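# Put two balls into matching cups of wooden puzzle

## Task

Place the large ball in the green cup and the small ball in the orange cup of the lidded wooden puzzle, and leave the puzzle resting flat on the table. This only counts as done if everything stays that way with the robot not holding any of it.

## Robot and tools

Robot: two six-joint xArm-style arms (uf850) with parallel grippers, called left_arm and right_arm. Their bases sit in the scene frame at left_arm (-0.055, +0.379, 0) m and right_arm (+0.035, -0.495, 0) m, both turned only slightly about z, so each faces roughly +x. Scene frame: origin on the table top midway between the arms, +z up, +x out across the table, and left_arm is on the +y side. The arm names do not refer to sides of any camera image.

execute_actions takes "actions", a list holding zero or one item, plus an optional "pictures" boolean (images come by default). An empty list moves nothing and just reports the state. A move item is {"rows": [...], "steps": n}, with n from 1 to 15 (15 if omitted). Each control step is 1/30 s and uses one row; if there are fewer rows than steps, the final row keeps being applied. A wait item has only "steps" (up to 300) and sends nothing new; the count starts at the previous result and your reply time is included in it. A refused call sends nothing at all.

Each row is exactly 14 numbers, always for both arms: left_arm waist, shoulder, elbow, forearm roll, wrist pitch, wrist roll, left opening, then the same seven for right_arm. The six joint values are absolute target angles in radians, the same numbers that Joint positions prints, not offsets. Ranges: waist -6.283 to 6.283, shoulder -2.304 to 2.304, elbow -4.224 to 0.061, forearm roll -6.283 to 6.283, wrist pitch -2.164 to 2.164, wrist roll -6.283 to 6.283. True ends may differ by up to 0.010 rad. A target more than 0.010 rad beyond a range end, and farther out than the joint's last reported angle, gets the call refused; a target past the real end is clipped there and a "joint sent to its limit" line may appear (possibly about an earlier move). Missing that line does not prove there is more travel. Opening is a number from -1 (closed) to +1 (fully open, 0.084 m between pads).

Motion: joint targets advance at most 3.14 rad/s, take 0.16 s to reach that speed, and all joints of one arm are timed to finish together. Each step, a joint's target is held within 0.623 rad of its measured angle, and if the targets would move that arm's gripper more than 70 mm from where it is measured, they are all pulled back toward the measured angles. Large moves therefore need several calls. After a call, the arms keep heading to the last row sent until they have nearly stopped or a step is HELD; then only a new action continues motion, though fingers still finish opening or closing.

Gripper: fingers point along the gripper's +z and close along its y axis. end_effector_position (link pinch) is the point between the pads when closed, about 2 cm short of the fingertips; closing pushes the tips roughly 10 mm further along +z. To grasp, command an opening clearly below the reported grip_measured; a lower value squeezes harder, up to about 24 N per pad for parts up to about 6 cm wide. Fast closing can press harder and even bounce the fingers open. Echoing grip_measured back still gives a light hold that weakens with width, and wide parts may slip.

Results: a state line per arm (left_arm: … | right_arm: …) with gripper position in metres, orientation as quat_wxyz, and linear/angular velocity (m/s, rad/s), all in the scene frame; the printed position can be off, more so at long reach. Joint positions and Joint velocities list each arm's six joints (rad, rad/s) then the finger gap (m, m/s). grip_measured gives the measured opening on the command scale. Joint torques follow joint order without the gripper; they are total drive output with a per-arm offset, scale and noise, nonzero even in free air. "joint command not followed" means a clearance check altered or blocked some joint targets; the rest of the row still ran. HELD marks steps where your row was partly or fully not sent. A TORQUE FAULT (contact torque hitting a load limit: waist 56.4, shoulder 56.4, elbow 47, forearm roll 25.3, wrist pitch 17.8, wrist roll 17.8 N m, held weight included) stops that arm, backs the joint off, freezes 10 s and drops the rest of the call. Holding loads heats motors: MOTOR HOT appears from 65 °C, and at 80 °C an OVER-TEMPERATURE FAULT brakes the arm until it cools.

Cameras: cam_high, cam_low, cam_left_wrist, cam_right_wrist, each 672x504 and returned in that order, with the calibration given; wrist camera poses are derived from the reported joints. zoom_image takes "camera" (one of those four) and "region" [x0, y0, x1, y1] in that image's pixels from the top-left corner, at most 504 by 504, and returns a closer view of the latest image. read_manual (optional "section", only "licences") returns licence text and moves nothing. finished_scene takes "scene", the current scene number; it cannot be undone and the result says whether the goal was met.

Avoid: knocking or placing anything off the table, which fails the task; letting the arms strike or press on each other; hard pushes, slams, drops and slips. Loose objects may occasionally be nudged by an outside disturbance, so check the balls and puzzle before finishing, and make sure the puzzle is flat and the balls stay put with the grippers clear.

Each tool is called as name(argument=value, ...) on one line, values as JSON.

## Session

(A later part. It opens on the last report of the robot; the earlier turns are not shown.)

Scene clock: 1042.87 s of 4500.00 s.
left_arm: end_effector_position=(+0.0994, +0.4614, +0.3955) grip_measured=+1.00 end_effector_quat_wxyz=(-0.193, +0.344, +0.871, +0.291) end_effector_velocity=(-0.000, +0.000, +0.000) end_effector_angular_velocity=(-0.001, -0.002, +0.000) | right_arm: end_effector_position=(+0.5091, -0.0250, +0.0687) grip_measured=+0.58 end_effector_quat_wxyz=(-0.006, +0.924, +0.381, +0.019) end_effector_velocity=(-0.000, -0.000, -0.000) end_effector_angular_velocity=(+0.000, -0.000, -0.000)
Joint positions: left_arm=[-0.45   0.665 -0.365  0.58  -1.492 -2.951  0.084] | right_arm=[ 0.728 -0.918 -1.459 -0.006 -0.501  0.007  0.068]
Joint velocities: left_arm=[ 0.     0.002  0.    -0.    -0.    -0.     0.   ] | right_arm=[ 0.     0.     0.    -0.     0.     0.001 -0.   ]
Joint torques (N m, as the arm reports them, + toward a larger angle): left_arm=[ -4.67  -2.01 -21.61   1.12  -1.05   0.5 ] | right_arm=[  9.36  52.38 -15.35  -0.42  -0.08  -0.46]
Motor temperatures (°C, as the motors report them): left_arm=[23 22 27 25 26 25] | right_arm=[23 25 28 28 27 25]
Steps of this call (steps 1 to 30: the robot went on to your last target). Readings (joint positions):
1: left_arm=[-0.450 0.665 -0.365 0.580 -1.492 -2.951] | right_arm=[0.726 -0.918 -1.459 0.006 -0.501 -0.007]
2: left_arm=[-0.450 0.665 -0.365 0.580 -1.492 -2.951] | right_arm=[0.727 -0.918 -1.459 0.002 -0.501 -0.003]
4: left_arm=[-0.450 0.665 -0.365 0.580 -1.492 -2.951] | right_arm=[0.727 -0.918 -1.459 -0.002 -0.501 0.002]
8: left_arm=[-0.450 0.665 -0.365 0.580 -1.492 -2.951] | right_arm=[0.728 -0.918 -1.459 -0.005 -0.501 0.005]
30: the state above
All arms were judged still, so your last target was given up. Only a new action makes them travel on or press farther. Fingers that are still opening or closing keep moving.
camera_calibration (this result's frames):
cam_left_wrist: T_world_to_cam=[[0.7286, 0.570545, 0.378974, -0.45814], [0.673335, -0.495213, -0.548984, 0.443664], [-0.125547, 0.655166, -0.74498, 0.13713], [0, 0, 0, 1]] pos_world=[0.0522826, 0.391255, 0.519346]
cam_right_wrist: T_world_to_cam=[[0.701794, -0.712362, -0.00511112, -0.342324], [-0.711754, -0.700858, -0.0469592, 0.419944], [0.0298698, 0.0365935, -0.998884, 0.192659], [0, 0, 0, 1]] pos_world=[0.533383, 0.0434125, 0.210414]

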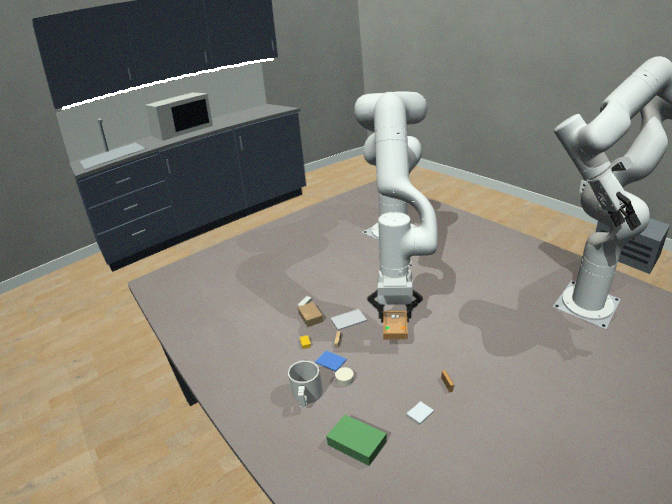

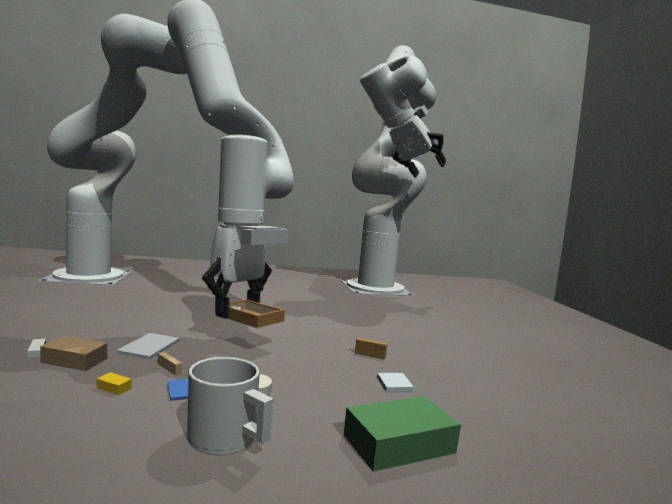

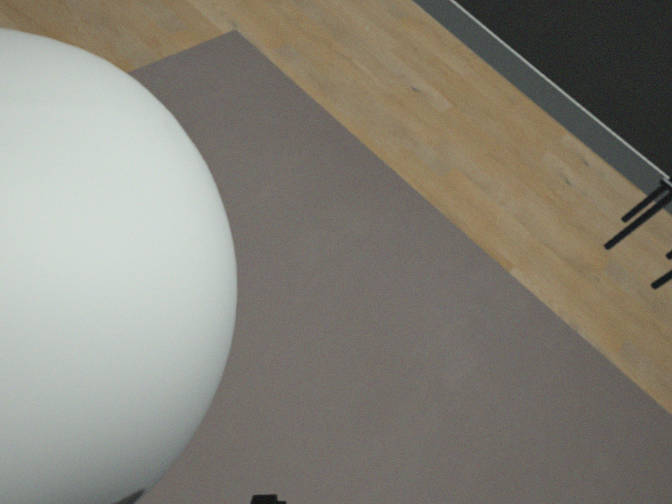

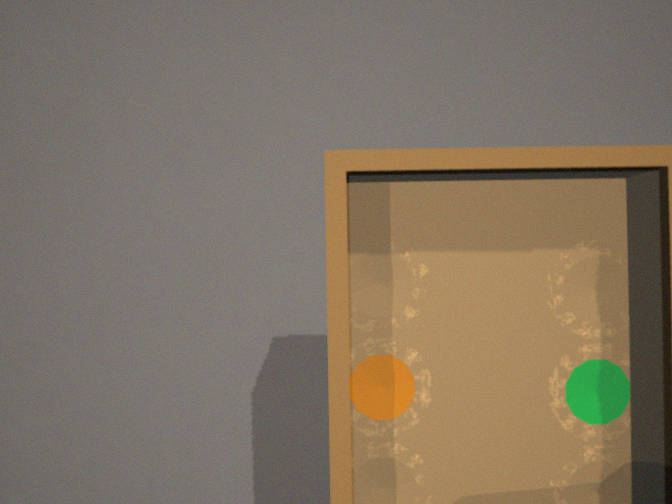

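execute_actions(actions=[{"rows": [[-0.45,0.665,-0.365,0.58,-1.492,-2.951,1,0.728,-0.9239,-1.4718,-0.006,-0.5212,0.0064,0],[-0.45,0.665,-0.365,0.58,-1.492,-2.951,1,0.728,-0.9301,-1.4847,-0.0058,-0.5414,0.0061,0],[-0.45,0.665,-0.365,0.58,-1.492,-2.951,1,0.728,-0.9362,-1.4977,-0.0056,-0.5615,0.0059,0]], "steps": 14}], pictures=false)

execute_actions(actions=[{"rows": [[-0.45,0.665,-0.365,0.58,-1.492,-2.951,1,0.728,-0.95,-1.5269,-0.0053,-0.6068,0.0054,0]], "steps": 13}], pictures=false)

execute_actions(actions=[{"rows": [[-0.45,0.665,-0.365,0.58,-1.492,-2.951,1,0.728,-0.9224,-1.4685,-0.0061,-0.5162,0.0064,0]], "steps": 11}])

execute_actions(actions=[{"rows": [[-0.45,0.665,-0.365,0.58,-1.492,-2.951,1,0.728,-0.9362,-1.4977,-0.0056,-0.5615,0.0059,0]], "steps": 10}])

execute_actions(actions=[{"rows": [[-0.45,0.665,-0.365,0.58,-1.492,-2.951,1,0.728,-0.9362,-1.4977,-0.0056,-0.5615,0.0059,0]], "steps": 10}])

execute_actions(actions=[{"rows": [[-0.45,0.665,-0.365,0.58,-1.492,-2.951,1,0.728,-0.9362,-1.4977,-0.0056,-0.5615,0.0059,0]], "steps": 12}])

execute_actions(actions=[{"rows": [[-0.45,0.665,-0.365,0.58,-1.492,-2.951,1,0.728,-0.95,-1.5269,-0.0053,-0.6068,0.0054,0]], "steps": 15}])

execute_actions(actions=[{"rows": [[-0.45,0.665,-0.365,0.58,-1.492,-2.951,1,0.728,-0.95,-1.5269,-0.0053,-0.6068,0.0054,0]], "steps": 10}])

Scene clock: 1070.40 s of 4500.00 s.
left_arm: end_effector_position=(+0.0994, +0.4614, +0.3955) grip_measured=+1.00 end_effector_quat_wxyz=(-0.193, +0.344, +0.871, +0.291) end_effector_velocity=(-0.000, +0.000, +0.000) end_effector_angular_velocity=(-0.000, -0.000, -0.000) | right_arm: end_effector_position=(+0.5094, -0.0248, +0.0700) grip_measured=+0.58 end_effector_quat_wxyz=(+0.001, +0.925, +0.381, +0.001) end_effector_velocity=(-0.000, -0.000, +0.000) end_effector_angular_velocity=(-0.006, +0.006, +0.002)
Joint positions: left_arm=[-0.45   0.665 -0.365  0.58  -1.492 -2.951  0.084] | right_arm=[ 0.728 -0.936 -1.497 -0.006 -0.56   0.006  0.068]
Joint velocities: left_arm=[-0.  0.  0.  0. -0.  0.  0.] | right_arm=[ 0.    -0.003 -0.007  0.    -0.013 -0.002 -0.   ]
Joint torques (N m, as the arm reports them, + toward a larger angle): left_arm=[ -4.48  -2.03 -21.67   1.15  -1.13   0.48] | right_arm=[  9.46  52.45 -15.63  -0.69  -0.28  -0.42]
Motor temperatures (°C, as the motors report them): left_arm=[23 22 27 25 26 25] | right_arm=[23 25 28 28 27 25]
Steps of this call (steps 1 to 90: nothing new was sent; then 24.07 s passed at rest; steps 91 to 104: all 14 steps of this action). Readings (joint positions):
91: left_arm=[-0.450 0.665 -0.365 0.580 -1.492 -2.951] | right_arm=[0.728 -0.918 -1.459 -0.006 -0.501 0.007]
92: left_arm=[-0.450 0.665 -0.365 0.580 -1.492 -2.951] | right_arm=[0.728 -0.919 -1.461 -0.006 -0.505 0.007]
94: left_arm=[-0.450 0.665 -0.365 0.580 -1.492 -2.951] | right_arm=[0.728 -0.924 -1.473 -0.006 -0.524 0.006]
98: left_arm=[-0.450 0.665 -0.365 0.580 -1.492 -2.951] | right_arm=[0.728 -0.934 -1.492 -0.006 -0.552 0.006]
104: the state above

Scene clock: 1070.83 s of 4500.00 s.
left_arm: end_effector_position=(+0.0994, +0.4614, +0.3955) grip_measured=+1.00 end_effector_quat_wxyz=(-0.193, +0.344, +0.871, +0.291) end_effector_velocity=(+0.000, +0.000, +0.000) end_effector_angular_velocity=(+0.000, -0.000, -0.000) | right_arm: end_effector_position=(+0.5095, -0.0247, +0.0712) grip_measured=+0.58 end_effector_quat_wxyz=(+0.007, +0.924, +0.381, -0.013) end_effector_velocity=(-0.000, -0.000, +0.000) end_effector_angular_velocity=(-0.005, +0.006, -0.000)
Joint positions: left_arm=[-0.45   0.665 -0.365  0.58  -1.492 -2.951  0.084] | right_arm=[ 0.728 -0.95  -1.526 -0.005 -0.606  0.005  0.068]
Joint velocities: left_arm=[-0.  0. -0.  0. -0. -0.  0.] | right_arm=[-0.    -0.003 -0.006  0.    -0.011 -0.     0.   ]
Joint torques (N m, as the arm reports them, + toward a larger angle): left_arm=[ -4.87  -2.12 -21.44   1.08  -1.12   0.45] | right_arm=[  9.35  52.8  -15.75  -0.72  -0.21  -0.42]
Motor temperatures (°C, as the motors report them): left_arm=[23 22 27 25 26 25] | right_arm=[23 25 28 28 27 25]
Steps of this call (steps 1 to 13: all 13 steps of this action). Readings (joint positions):
1: left_arm=[-0.450 0.665 -0.365 0.580 -1.492 -2.951] | right_arm=[0.728 -0.936 -1.497 -0.006 -0.561 0.006]
2: left_arm=[-0.450 0.665 -0.365 0.580 -1.492 -2.951] | right_arm=[0.728 -0.937 -1.500 -0.006 -0.566 0.006]
4: left_arm=[-0.450 0.665 -0.365 0.580 -1.492 -2.951] | right_arm=[0.728 -0.943 -1.513 -0.005 -0.585 0.006]
8: left_arm=[-0.450 0.665 -0.365 0.580 -1.492 -2.951] | right_arm=[0.728 -0.949 -1.524 -0.005 -0.602 0.005]
13: the state above

Scene clock: 1071.20 s of 4500.00 s.
left_arm: end_effector_position=(+0.0994, +0.4614, +0.3955) grip_measured=+1.00 end_effector_quat_wxyz=(-0.193, +0.344, +0.871, +0.291) end_effector_velocity=(-0.000, -0.000, -0.000) end_effector_angular_velocity=(-0.000, +0.001, +0.001) | right_arm: end_effector_position=(+0.5092, -0.0249, +0.0691) grip_measured=+0.58 end_effector_quat_wxyz=(-0.004, +0.924, +0.381, +0.013) end_effector_velocity=(+0.001, +0.001, -0.001) end_effector_angular_velocity=(+0.023, -0.023, +0.000)
Joint positions: left_arm=[-0.45   0.665 -0.365  0.58  -1.492 -2.951  0.084] | right_arm=[ 0.728 -0.924 -1.471 -0.006 -0.521  0.006  0.068]
Joint velocities: left_arm=[-0.    -0.001 -0.    -0.001  0.    -0.    -0.   ] | right_arm=[-0.     0.012  0.025 -0.     0.046  0.     0.   ]
Joint torques (N m, as the arm reports them, + toward a larger angle): left_arm=[ -5.03  -2.45 -21.     1.14  -1.13   0.49] | right_arm=[  8.92  51.19 -15.74  -0.89  -0.16  -0.36]
Motor temperatures (°C, as the motors report them): left_arm=[23 22 27 25 26 25] | right_arm=[23 25 28 28 27 25]
Steps of this call (steps 1 to 11: all 11 steps of this action). Readings (joint positions):
1: left_arm=[-0.450 0.665 -0.365 0.580 -1.492 -2.951] | right_arm=[0.728 -0.950 -1.526 -0.005 -0.606 0.005]
2: left_arm=[-0.450 0.665 -0.365 0.580 -1.492 -2.951] | right_arm=[0.728 -0.948 -1.523 -0.005 -0.601 0.005]
4: left_arm=[-0.450 0.665 -0.365 0.580 -1.492 -2.951] | right_arm=[0.728 -0.938 -1.502 -0.006 -0.568 0.006]
8: left_arm=[-0.450 0.665 -0.365 0.580 -1.492 -2.951] | right_arm=[0.728 -0.926 -1.476 -0.006 -0.529 0.006]
11: the state above
camera_calibration (this result's frames):
cam_left_wrist: T_world_to_cam=[[0.7286, 0.570545, 0.378974, -0.45814], [0.673335, -0.495213, -0.548985, 0.443664], [-0.125548, 0.655166, -0.74498, 0.137129], [0, 0, 0, 1]] pos_world=[0.0522826, 0.391255, 0.519346]
cam_right_wrist: T_world_to_cam=[[0.7018, -0.712356, -0.00500471, -0.342341], [-0.712072, -0.70128, -0.0340566, 0.419326], [0.0207507, 0.0274646, -0.999407, 0.197455], [0, 0, 0, 1]] pos_world=[0.534748, 0.0447735, 0.209906]

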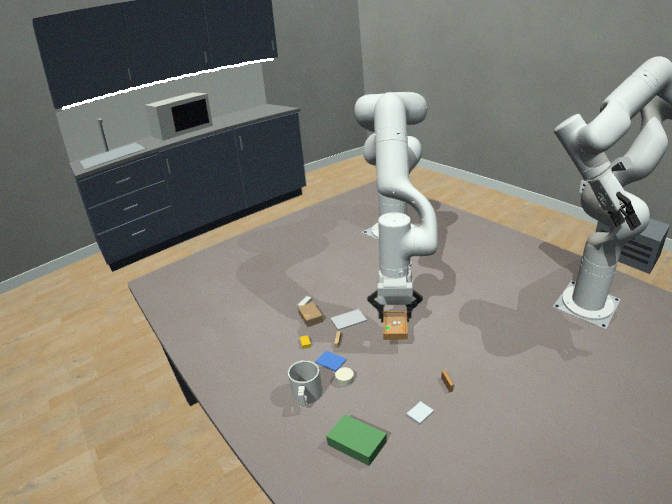

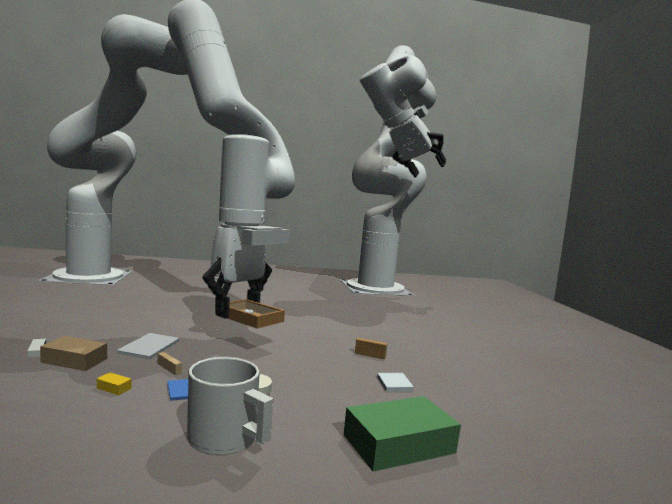

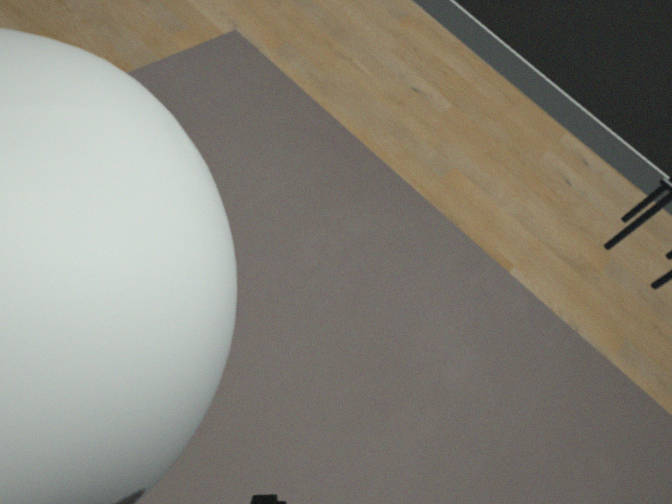

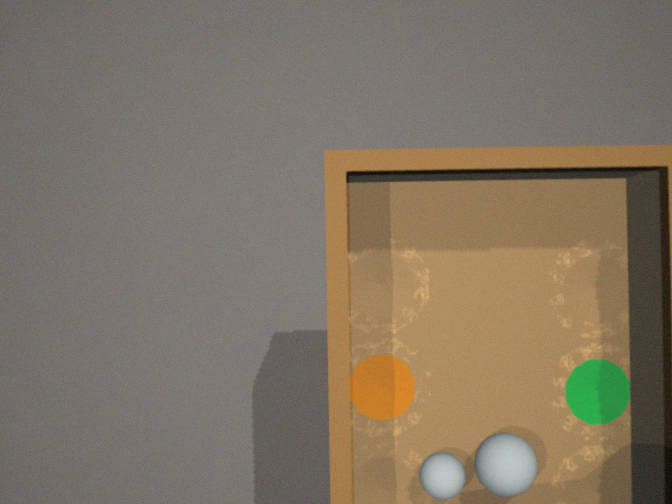

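Scene clock: 1071.53 s of 4500.00 s.
left_arm: end_effector_position=(+0.0994, +0.4614, +0.3955) grip_measured=+1.00 end_effector_quat_wxyz=(-0.193, +0.344, +0.871, +0.291) end_effector_velocity=(+0.000, +0.000, +0.000) end_effector_angular_velocity=(+0.000, +0.000, -0.001) | right_arm: end_effector_position=(+0.5094, -0.0247, +0.0699) grip_measured=+0.58 end_effector_quat_wxyz=(+0.001, +0.925, +0.381, +0.001) end_effector_velocity=(-0.000, -0.000, +0.001) end_effector_angular_velocity=(-0.013, +0.013, +0.000)
Joint positions: left_arm=[-0.45   0.665 -0.365  0.58  -1.492 -2.951  0.084] | right_arm=[ 0.728 -0.936 -1.496 -0.006 -0.559  0.006  0.068]
Joint velocities: left_arm=[ 0.  0.  0.  0.  0.  0. -0.] | right_arm=[ 0.    -0.007 -0.016 -0.    -0.027 -0.     0.   ]
Joint torques (N m, as the arm reports them, + toward a larger angle): left_arm=[ -4.89  -1.9  -21.47   1.27  -1.17   0.47] | right_arm=[ 10.79  52.87 -15.57  -0.69   0.06  -0.42]
Motor temperatures (°C, as the motors report them): left_arm=[23 22 27 25 26 25] | right_arm=[23 25 28 28 27 25]
Steps of this call (steps 1 to 10: all 10 steps of this action). Readings (joint positions):
1: left_arm=[-0.450 0.665 -0.365 0.580 -1.492 -2.951] | right_arm=[0.728 -0.923 -1.471 -0.006 -0.520 0.006]
2: left_arm=[-0.450 0.665 -0.365 0.580 -1.492 -2.951] | right_arm=[0.728 -0.924 -1.472 -0.006 -0.523 0.006]
4: left_arm=[-0.450 0.665 -0.365 0.580 -1.492 -2.951] | right_arm=[0.728 -0.930 -1.484 -0.006 -0.541 0.006]
8: left_arm=[-0.450 0.665 -0.365 0.580 -1.492 -2.951] | right_arm=[0.728 -0.935 -1.495 -0.006 -0.557 0.006]
10: the state above
camera_calibration (this result's frames):
cam_left_wrist: T_world_to_cam=[[0.7286, 0.570545, 0.378974, -0.45814], [0.673335, -0.495213, -0.548984, 0.443664], [-0.125548, 0.655166, -0.74498, 0.13713], [0, 0, 0, 1]] pos_world=[0.0522826, 0.391255, 0.519346]
cam_right_wrist: T_world_to_cam=[[0.701659, -0.712496, -0.00491292, -0.342266], [-0.712508, -0.70161, -0.00875134, 0.418105], [0.00278834, 0.00964095, -0.99995, 0.20704], [0, 0, 0, 1]] pos_world=[0.537479, 0.0474871, 0.209007]

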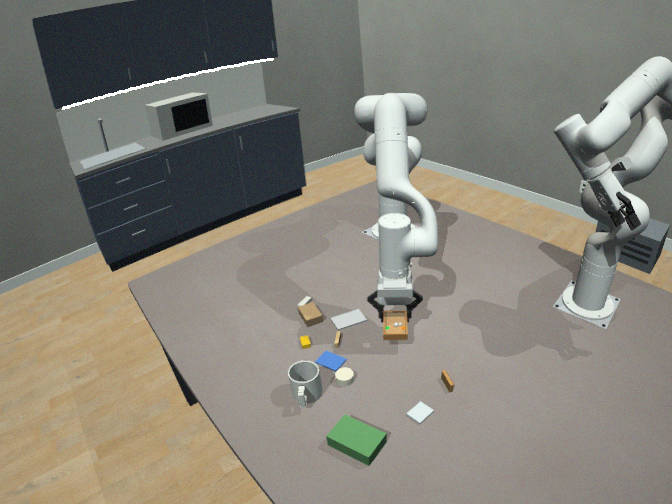

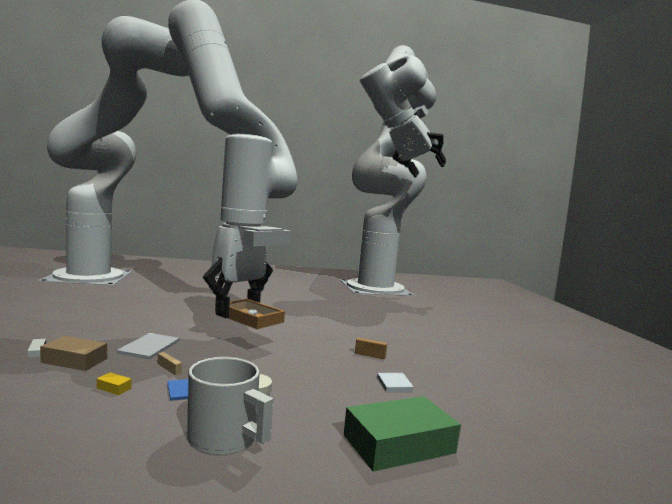

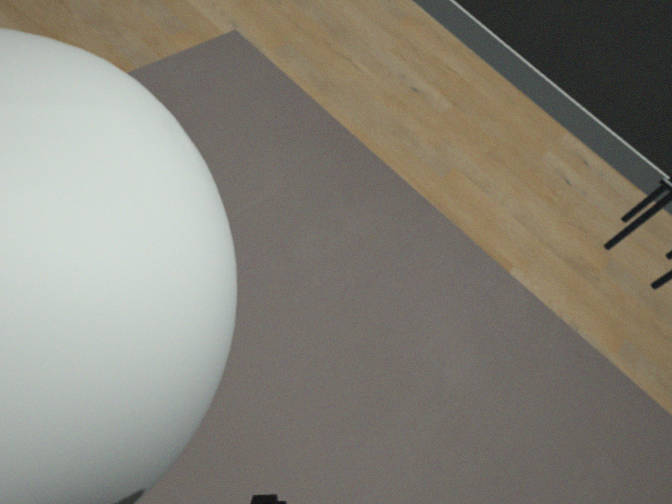

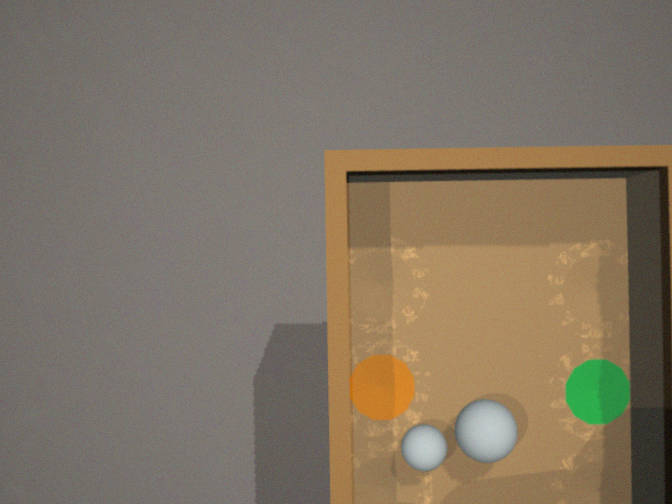

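Scene clock: 1071.87 s of 4500.00 s.
left_arm: end_effector_position=(+0.0994, +0.4614, +0.3955) grip_measured=+1.00 end_effector_quat_wxyz=(-0.193, +0.344, +0.871, +0.291) end_effector_velocity=(+0.000, +0.000, +0.000) end_effector_angular_velocity=(+0.000, -0.000, -0.000) | right_arm: end_effector_position=(+0.5094, -0.0248, +0.0700) grip_measured=+0.58 end_effector_quat_wxyz=(+0.001, +0.925, +0.381, +0.001) end_effector_velocity=(-0.000, -0.000, +0.000) end_effector_angular_velocity=(-0.002, +0.001, -0.001)
Joint positions: left_arm=[-0.45   0.665 -0.365  0.58  -1.492 -2.951  0.084] | right_arm=[ 0.728 -0.936 -1.498 -0.006 -0.561  0.006  0.068]
Joint velocities: left_arm=[-0.  0. -0.  0.  0.  0.  0.] | right_arm=[-0.    -0.    -0.001 -0.001 -0.003  0.001  0.   ]
Joint torques (N m, as the arm reports them, + toward a larger angle): left_arm=[ -4.46  -1.98 -21.43   1.08  -1.21   0.5 ] | right_arm=[ 10.19  53.09 -15.18  -0.56  -0.2   -0.41]
Motor temperatures (°C, as the motors report them): left_arm=[23 22 27 25 26 25] | right_arm=[23 25 28 28 27 25]
Steps of this call (steps 1 to 10: all 10 steps of this action). Readings (joint positions):
1: left_arm=[-0.450 0.665 -0.365 0.580 -1.492 -2.951] | right_arm=[0.728 -0.936 -1.497 -0.006 -0.560 0.006]
2: left_arm=[-0.450 0.665 -0.365 0.580 -1.492 -2.951] | right_arm=[0.728 -0.936 -1.497 -0.006 -0.560 0.006]
4: left_arm=[-0.450 0.665 -0.365 0.580 -1.492 -2.951] | right_arm=[0.728 -0.936 -1.497 -0.006 -0.561 0.006]
8: left_arm=[-0.450 0.665 -0.365 0.580 -1.492 -2.951] | right_arm=[0.728 -0.936 -1.498 -0.006 -0.561 0.006]
10: the state above
camera_calibration (this result's frames):
cam_left_wrist: T_world_to_cam=[[0.7286, 0.570545, 0.378974, -0.45814], [0.673335, -0.495213, -0.548985, 0.443664], [-0.125548, 0.655166, -0.74498, 0.13713], [0, 0, 0, 1]] pos_world=[0.0522826, 0.391255, 0.519346]
cam_right_wrist: T_world_to_cam=[[0.701656, -0.712499, -0.00490352, -0.342264], [-0.712514, -0.701621, -0.00712584, 0.417959], [0.00163674, 0.00849371, -0.999963, 0.207658], [0, 0, 0, 1]] pos_world=[0.537613, 0.0476225, 0.20895]

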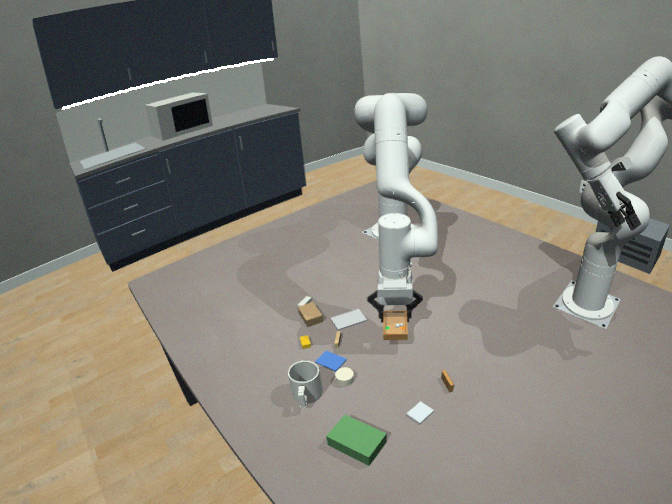

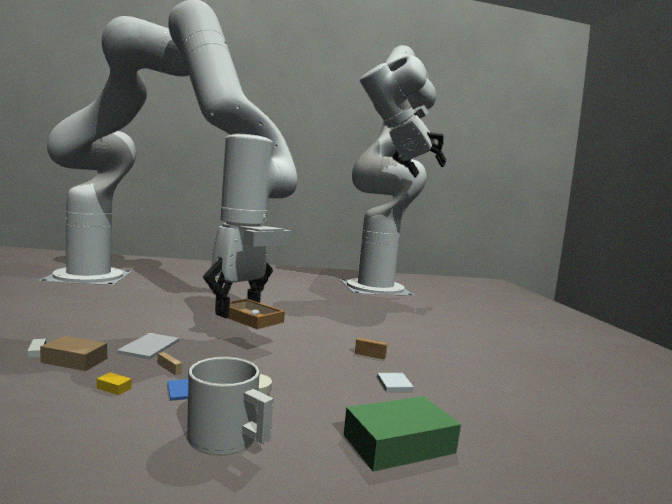

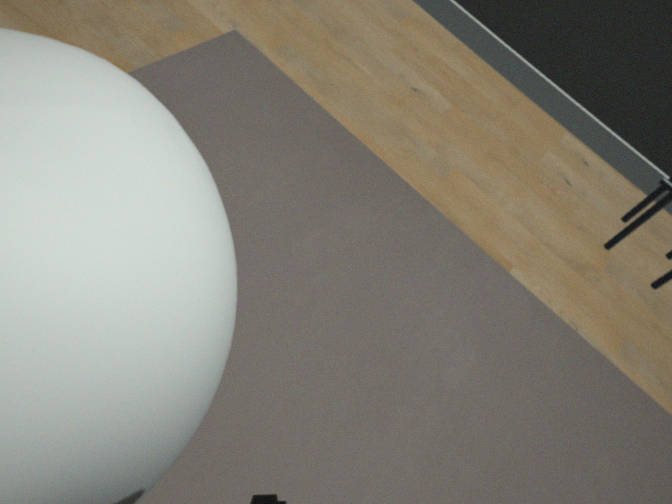

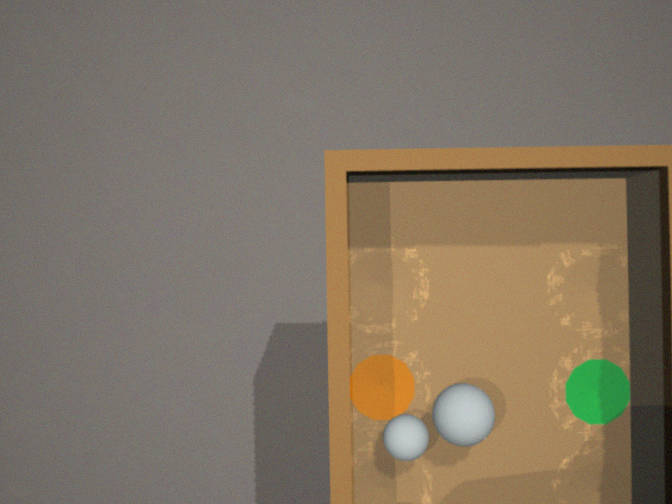

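Scene clock: 1072.27 s of 4500.00 s.
left_arm: end_effector_position=(+0.0994, +0.4614, +0.3955) grip_measured=+1.00 end_effector_quat_wxyz=(-0.193, +0.344, +0.871, +0.291) end_effector_velocity=(+0.000, +0.000, -0.000) end_effector_angular_velocity=(+0.001, +0.001, -0.000) | right_arm: end_effector_position=(+0.5094, -0.0247, +0.0700) grip_measured=+0.58 end_effector_quat_wxyz=(+0.001, +0.925, +0.381, +0.001) end_effector_velocity=(-0.000, -0.000, -0.000) end_effector_angular_velocity=(-0.000, +0.000, -0.001)
Joint positions: left_arm=[-0.45   0.665 -0.365  0.58  -1.492 -2.951  0.084] | right_arm=[ 0.728 -0.936 -1.498 -0.006 -0.561  0.006  0.068]
Joint velocities: left_arm=[-0.    -0.001  0.     0.001  0.     0.    -0.   ] | right_arm=[ 0.    -0.     0.    -0.     0.     0.001 -0.   ]
Joint torques (N m, as the arm reports them, + toward a larger angle): left_arm=[ -4.46  -1.92 -21.16   1.13  -1.15   0.48] | right_arm=[  9.84  52.28 -15.09  -0.46  -0.21  -0.38]
Motor temperatures (°C, as the motors report them): left_arm=[23 22 27 25 26 25] | right_arm=[23 25 28 28 27 25]
Steps of this call (steps 1 to 12: all 12 steps of this action). Readings (joint positions):
1: left_arm=[-0.450 0.665 -0.365 0.580 -1.492 -2.951] | right_arm=[0.728 -0.936 -1.498 -0.006 -0.561 0.006]
2: left_arm=[-0.450 0.665 -0.365 0.580 -1.492 -2.951] | right_arm=[0.728 -0.936 -1.498 -0.006 -0.561 0.006]
4: left_arm=[-0.450 0.665 -0.365 0.580 -1.492 -2.951] | right_arm=[0.728 -0.936 -1.498 -0.006 -0.561 0.006]
8: left_arm=[-0.450 0.665 -0.365 0.580 -1.492 -2.951] | right_arm=[0.728 -0.936 -1.498 -0.006 -0.561 0.006]
12: the state above
camera_calibration (this result's frames):
cam_left_wrist: T_world_to_cam=[[0.7286, 0.570545, 0.378974, -0.45814], [0.673335, -0.495213, -0.548985, 0.443664], [-0.125548, 0.655166, -0.74498, 0.137129], [0, 0, 0, 1]] pos_world=[0.0522826, 0.391255, 0.519346]
cam_right_wrist: T_world_to_cam=[[0.701655, -0.7125, -0.00490387, -0.342263], [-0.712515, -0.701621, -0.00707637, 0.417963], [0.00160126, 0.00845926, -0.999963, 0.207677], [0, 0, 0, 1]] pos_world=[0.537623, 0.047632, 0.208948]

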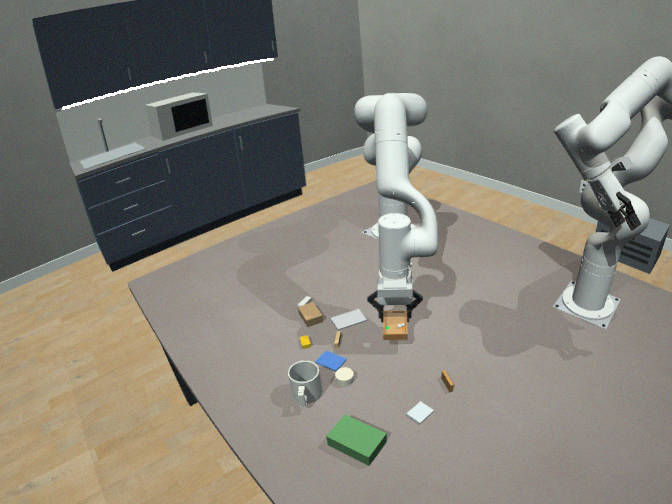

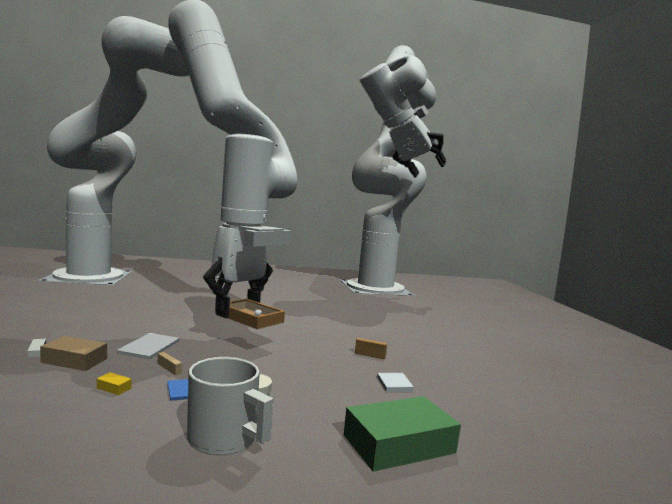

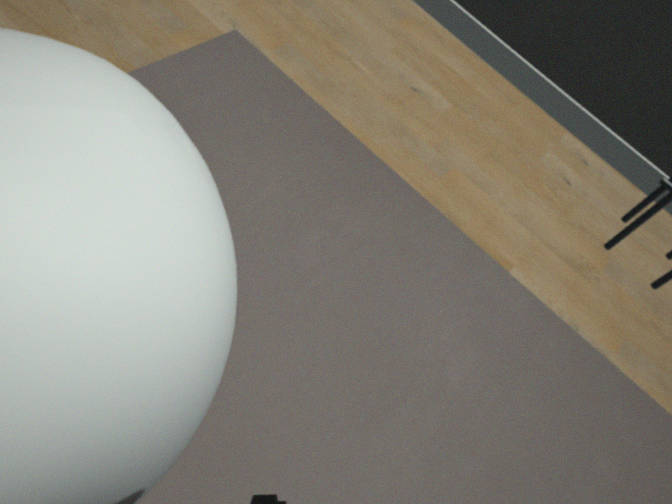

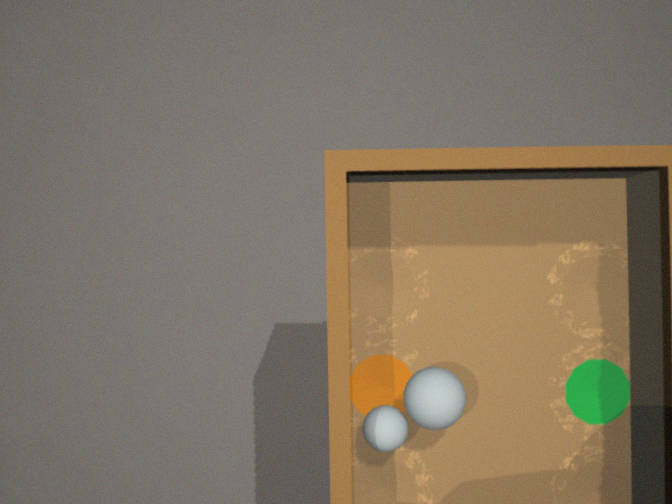

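Scene clock: 1072.77 s of 4500.00 s.
left_arm: end_effector_position=(+0.0994, +0.4614, +0.3955) grip_measured=+1.00 end_effector_quat_wxyz=(-0.193, +0.344, +0.871, +0.291) end_effector_velocity=(-0.000, -0.000, -0.000) end_effector_angular_velocity=(-0.001, +0.000, +0.001) | right_arm: end_effector_position=(+0.5095, -0.0247, +0.0712) grip_measured=+0.58 end_effector_quat_wxyz=(+0.007, +0.924, +0.381, -0.013) end_effector_velocity=(+0.000, +0.000, +0.000) end_effector_angular_velocity=(-0.001, +0.001, -0.001)
Joint positions: left_arm=[-0.45   0.665 -0.365  0.58  -1.492 -2.951  0.084] | right_arm=[ 0.728 -0.95  -1.527 -0.005 -0.606  0.005  0.068]
Joint velocities: left_arm=[-0.    -0.    -0.    -0.001  0.    -0.    -0.   ] | right_arm=[ 0.    -0.001 -0.004  0.001 -0.004 -0.     0.   ]
Joint torques (N m, as the arm reports them, + toward a larger angle): left_arm=[ -4.77  -2.38 -21.22   1.25  -1.17   0.47] | right_arm=[  9.69  52.99 -15.21  -0.68  -0.25  -0.46]
Motor temperatures (°C, as the motors report them): left_arm=[23 22 27 25 26 25] | right_arm=[23 25 28 28 27 25]
Steps of this call (steps 1 to 15: all 15 steps of this action). Readings (joint positions):
1: left_arm=[-0.450 0.665 -0.365 0.580 -1.492 -2.951] | right_arm=[0.728 -0.936 -1.498 -0.006 -0.562 0.006]
2: left_arm=[-0.450 0.665 -0.365 0.580 -1.492 -2.951] | right_arm=[0.728 -0.938 -1.501 -0.006 -0.567 0.006]
4: left_arm=[-0.450 0.665 -0.365 0.580 -1.492 -2.951] | right_arm=[0.728 -0.944 -1.513 -0.005 -0.586 0.006]
8: left_arm=[-0.450 0.665 -0.365 0.580 -1.492 -2.951] | right_arm=[0.728 -0.949 -1.524 -0.005 -0.602 0.005]
15: the state above
camera_calibration (this result's frames):
cam_left_wrist: T_world_to_cam=[[0.728599, 0.570545, 0.378974, -0.45814], [0.673336, -0.495213, -0.548984, 0.443663], [-0.125548, 0.655166, -0.74498, 0.13713], [0, 0, 0, 1]] pos_world=[0.0522826, 0.391255, 0.519346]
cam_right_wrist: T_world_to_cam=[[0.701636, -0.71252, -0.00471072, -0.342271], [-0.712273, -0.701541, 0.022535, 0.415858], [-0.0193614, -0.0124561, -0.999735, 0.219044], [0, 0, 0, 1]] pos_world=[0.540595, 0.0505953, 0.208002]

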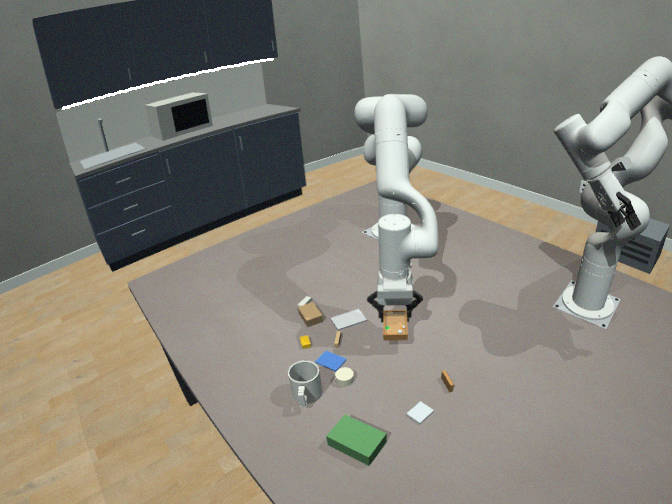

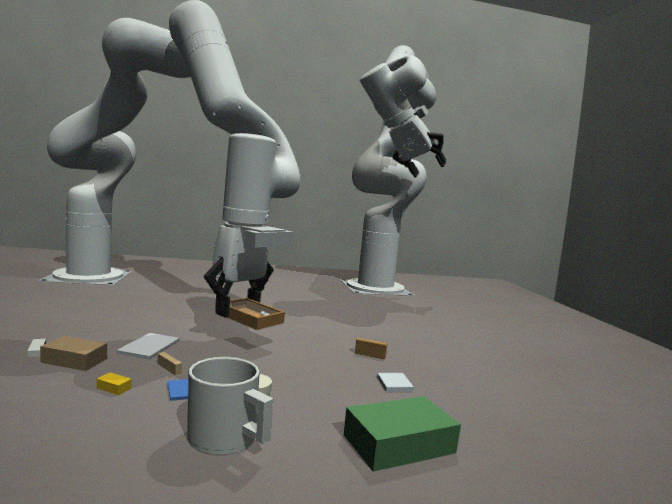

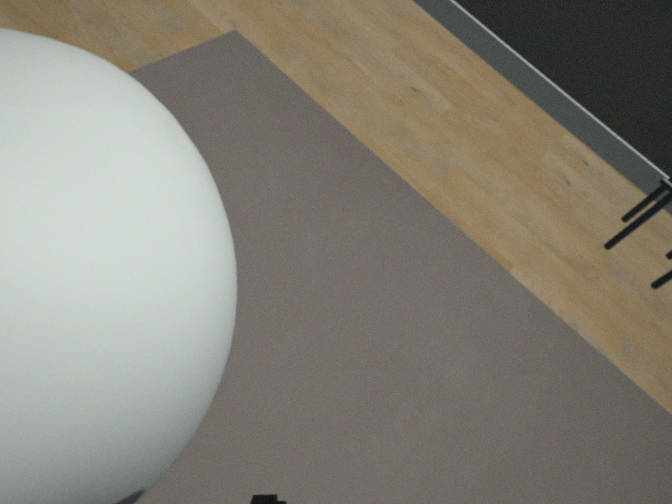

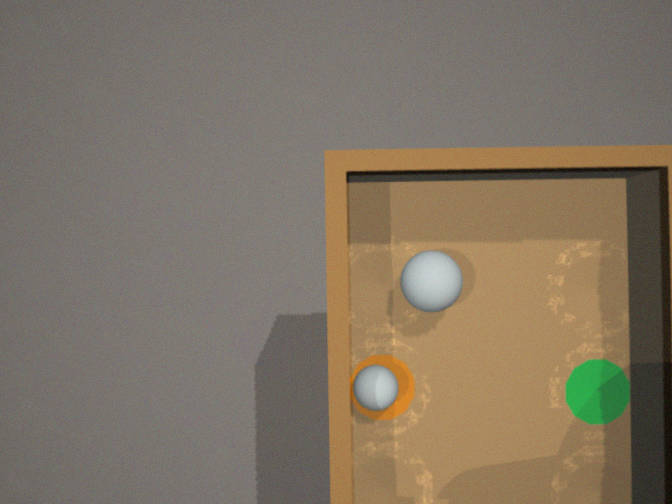

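Scene clock: 1073.10 s of 4500.00 s.
left_arm: end_effector_position=(+0.0994, +0.4614, +0.3955) grip_measured=+1.00 end_effector_quat_wxyz=(-0.193, +0.344, +0.871, +0.291) end_effector_velocity=(-0.000, -0.000, -0.000) end_effector_angular_velocity=(-0.000, +0.001, +0.000) | right_arm: end_effector_position=(+0.5095, -0.0247, +0.0712) grip_measured=+0.58 end_effector_quat_wxyz=(+0.007, +0.924, +0.381, -0.013) end_effector_velocity=(+0.000, +0.000, +0.000) end_effector_angular_velocity=(+0.001, -0.000, -0.001)
Joint positions: left_arm=[-0.45   0.665 -0.365  0.58  -1.492 -2.951  0.084] | right_arm=[ 0.728 -0.95  -1.527 -0.005 -0.607  0.005  0.068]
Joint velocities: left_arm=[-0.    -0.001 -0.    -0.     0.    -0.     0.   ] | right_arm=[-0.    -0.    -0.001  0.001 -0.    -0.     0.   ]
Joint torques (N m, as the arm reports them, + toward a larger angle): left_arm=[ -4.89  -1.65 -21.55   1.29  -1.18   0.49] | right_arm=[  9.04  54.16 -15.49  -0.69  -0.25  -0.42]
Motor temperatures (°C, as the motors report them): left_arm=[23 22 27 25 26 25] | right_arm=[23 25 28 28 27 25]
Steps of this call (steps 1 to 10: all 10 steps of this action). Readings (joint positions):
1: left_arm=[-0.450 0.665 -0.365 0.580 -1.492 -2.951] | right_arm=[0.728 -0.950 -1.527 -0.005 -0.606 0.005]
2: left_arm=[-0.450 0.665 -0.365 0.580 -1.492 -2.951] | right_arm=[0.728 -0.950 -1.527 -0.005 -0.607 0.005]
4: left_arm=[-0.450 0.665 -0.365 0.580 -1.492 -2.951] | right_arm=[0.728 -0.950 -1.527 -0.005 -0.607 0.005]
8: left_arm=[-0.450 0.665 -0.365 0.580 -1.492 -2.951] | right_arm=[0.728 -0.950 -1.527 -0.005 -0.607 0.005]
10: the state above
camera_calibration (this result's frames):
cam_left_wrist: T_world_to_cam=[[0.728599, 0.570545, 0.378974, -0.45814], [0.673335, -0.495212, -0.548985, 0.443664], [-0.125548, 0.655166, -0.74498, 0.13713], [0, 0, 0, 1]] pos_world=[0.0522826, 0.391255, 0.519346]
cam_right_wrist: T_world_to_cam=[[0.701634, -0.712522, -0.00470959, -0.342271], [-0.712269, -0.701536, 0.0228177, 0.415847], [-0.019562, -0.0126552, -0.999729, 0.219154], [0, 0, 0, 1]] pos_world=[0.540631, 0.05063, 0.207994]

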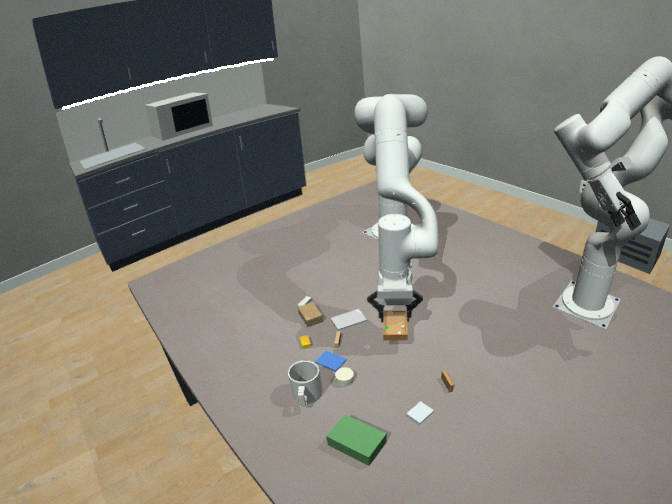

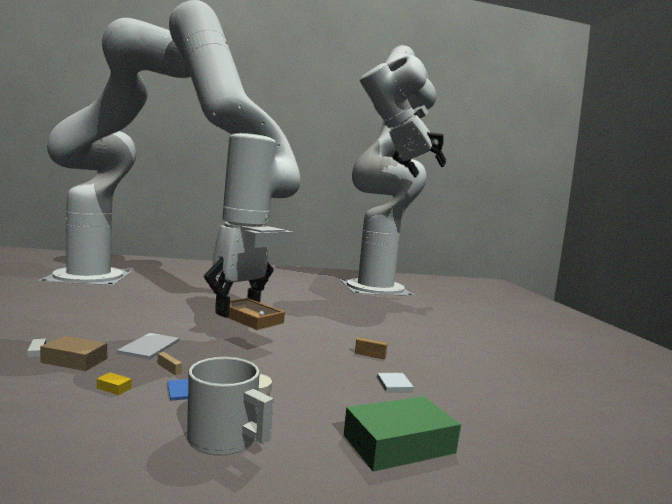

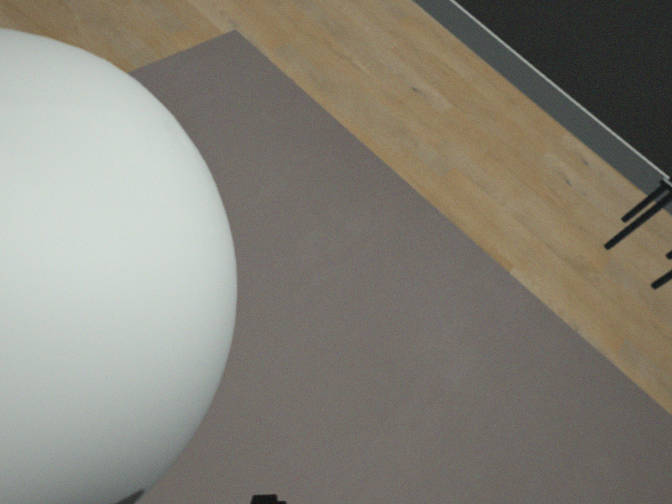

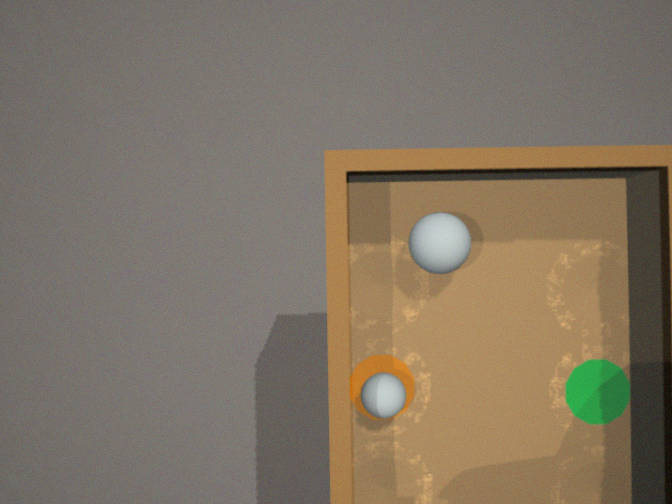

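execute_actions(actions=[])

Scene clock: 1093.40 s of 4500.00 s.
left_arm: end_effector_position=(+0.0994, +0.4614, +0.3955) grip_measured=+1.00 end_effector_quat_wxyz=(-0.193, +0.344, +0.871, +0.291) end_effector_velocity=(+0.000, +0.000, +0.000) end_effector_angular_velocity=(-0.000, +0.000, -0.000) | right_arm: end_effector_position=(+0.5095, -0.0247, +0.0712) grip_measured=+0.58 end_effector_quat_wxyz=(+0.007, +0.924, +0.381, -0.013) end_effector_velocity=(+0.000, -0.000, +0.000) end_effector_angular_velocity=(-0.000, -0.000, +0.001)
Joint positions: left_arm=[-0.45   0.665 -0.365  0.58  -1.492 -2.951  0.084] | right_arm=[ 0.728 -0.95  -1.527 -0.005 -0.607  0.005  0.068]
Joint velocities: left_arm=[ 0.  0. -0.  0.  0.  0. -0.] | right_arm=[-0.    -0.    -0.    -0.001  0.    -0.    -0.   ]
Joint torques (N m, as the arm reports them, + toward a larger angle): left_arm=[ -4.51  -2.43 -21.39   1.21  -1.16   0.51] | right_arm=[  8.74  53.09 -15.57  -0.49  -0.16  -0.46]
Motor temperatures (°C, as the motors report them): left_arm=[23 22 27 25 26 25] | right_arm=[23 25 28 28 27 25]
Steps of this call (steps 1 to 15: the robot went on to your last target; steps 16 to 180: nothing new was sent; then 14.30 s passed at rest). Readings (joint positions):
1: left_arm=[-0.450 0.665 -0.365 0.580 -1.492 -2.951] | right_arm=[0.728 -0.950 -1.527 -0.005 -0.607 0.005]
2: left_arm=[-0.450 0.665 -0.365 0.580 -1.492 -2.951] | right_arm=[0.728 -0.950 -1.527 -0.005 -0.607 0.005]
4: left_arm=[-0.450 0.665 -0.365 0.580 -1.492 -2.951] | right_arm=[0.728 -0.950 -1.527 -0.005 -0.607 0.005]
8: left_arm=[-0.450 0.665 -0.365 0.580 -1.492 -2.951] | right_arm=[0.728 -0.950 -1.527 -0.005 -0.607 0.005]
180: the state above
All arms were judged still, so your last target was given up. Only a new action makes them travel on or press farther. Fingers that are still opening or closing keep moving.
camera_calibration (this result's frames):
cam_left_wrist: T_world_to_cam=[[0.728599, 0.570545, 0.378974, -0.45814], [0.673335, -0.495212, -0.548984, 0.443664], [-0.125548, 0.655166, -0.74498, 0.13713], [0, 0, 0, 1]] pos_world=[0.0522825, 0.391255, 0.519346]
cam_right_wrist: T_world_to_cam=[[0.701634, -0.712522, -0.00470993, -0.34227], [-0.712269, -0.701535, 0.022822, 0.415852], [-0.0195653, -0.0126579, -0.999728, 0.219157], [0, 0, 0, 1]] pos_world=[0.540634, 0.0506337, 0.207995]

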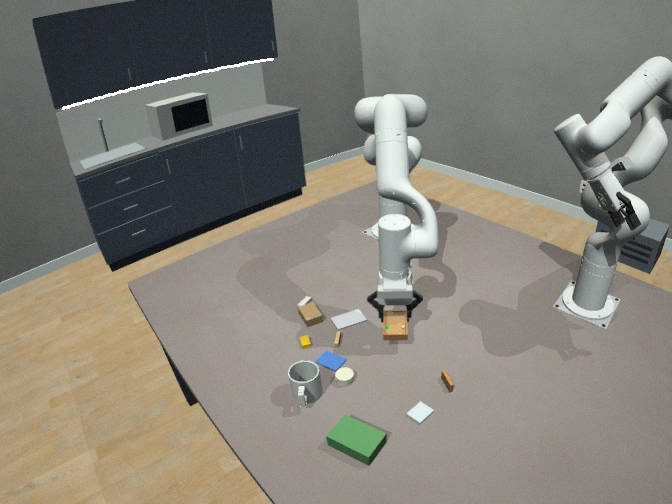

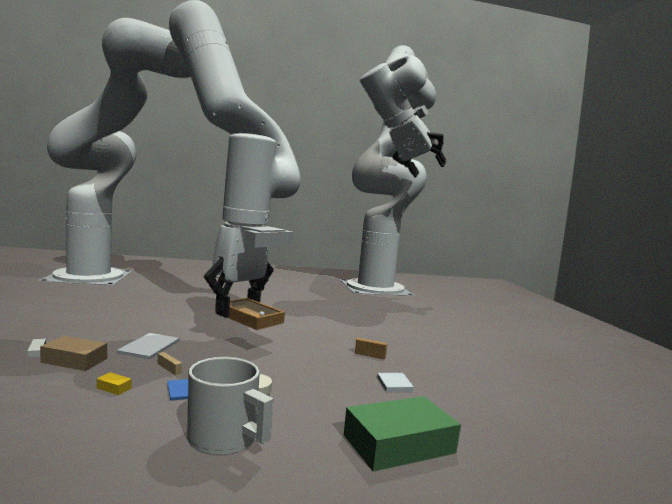

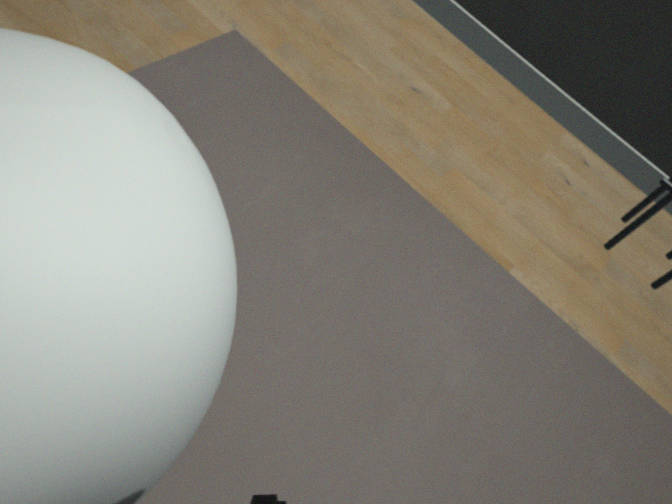

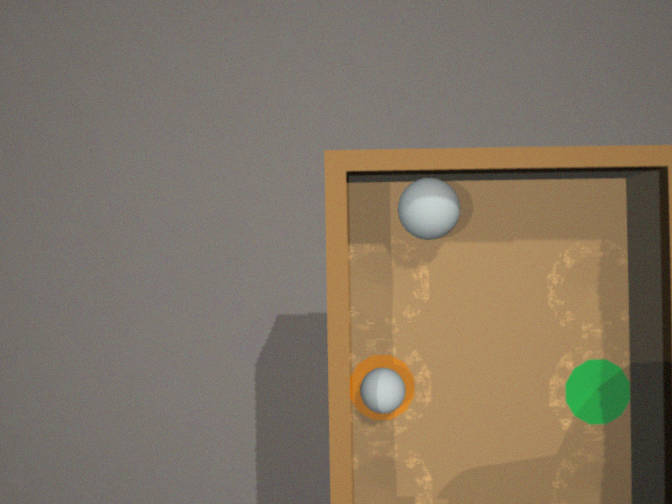

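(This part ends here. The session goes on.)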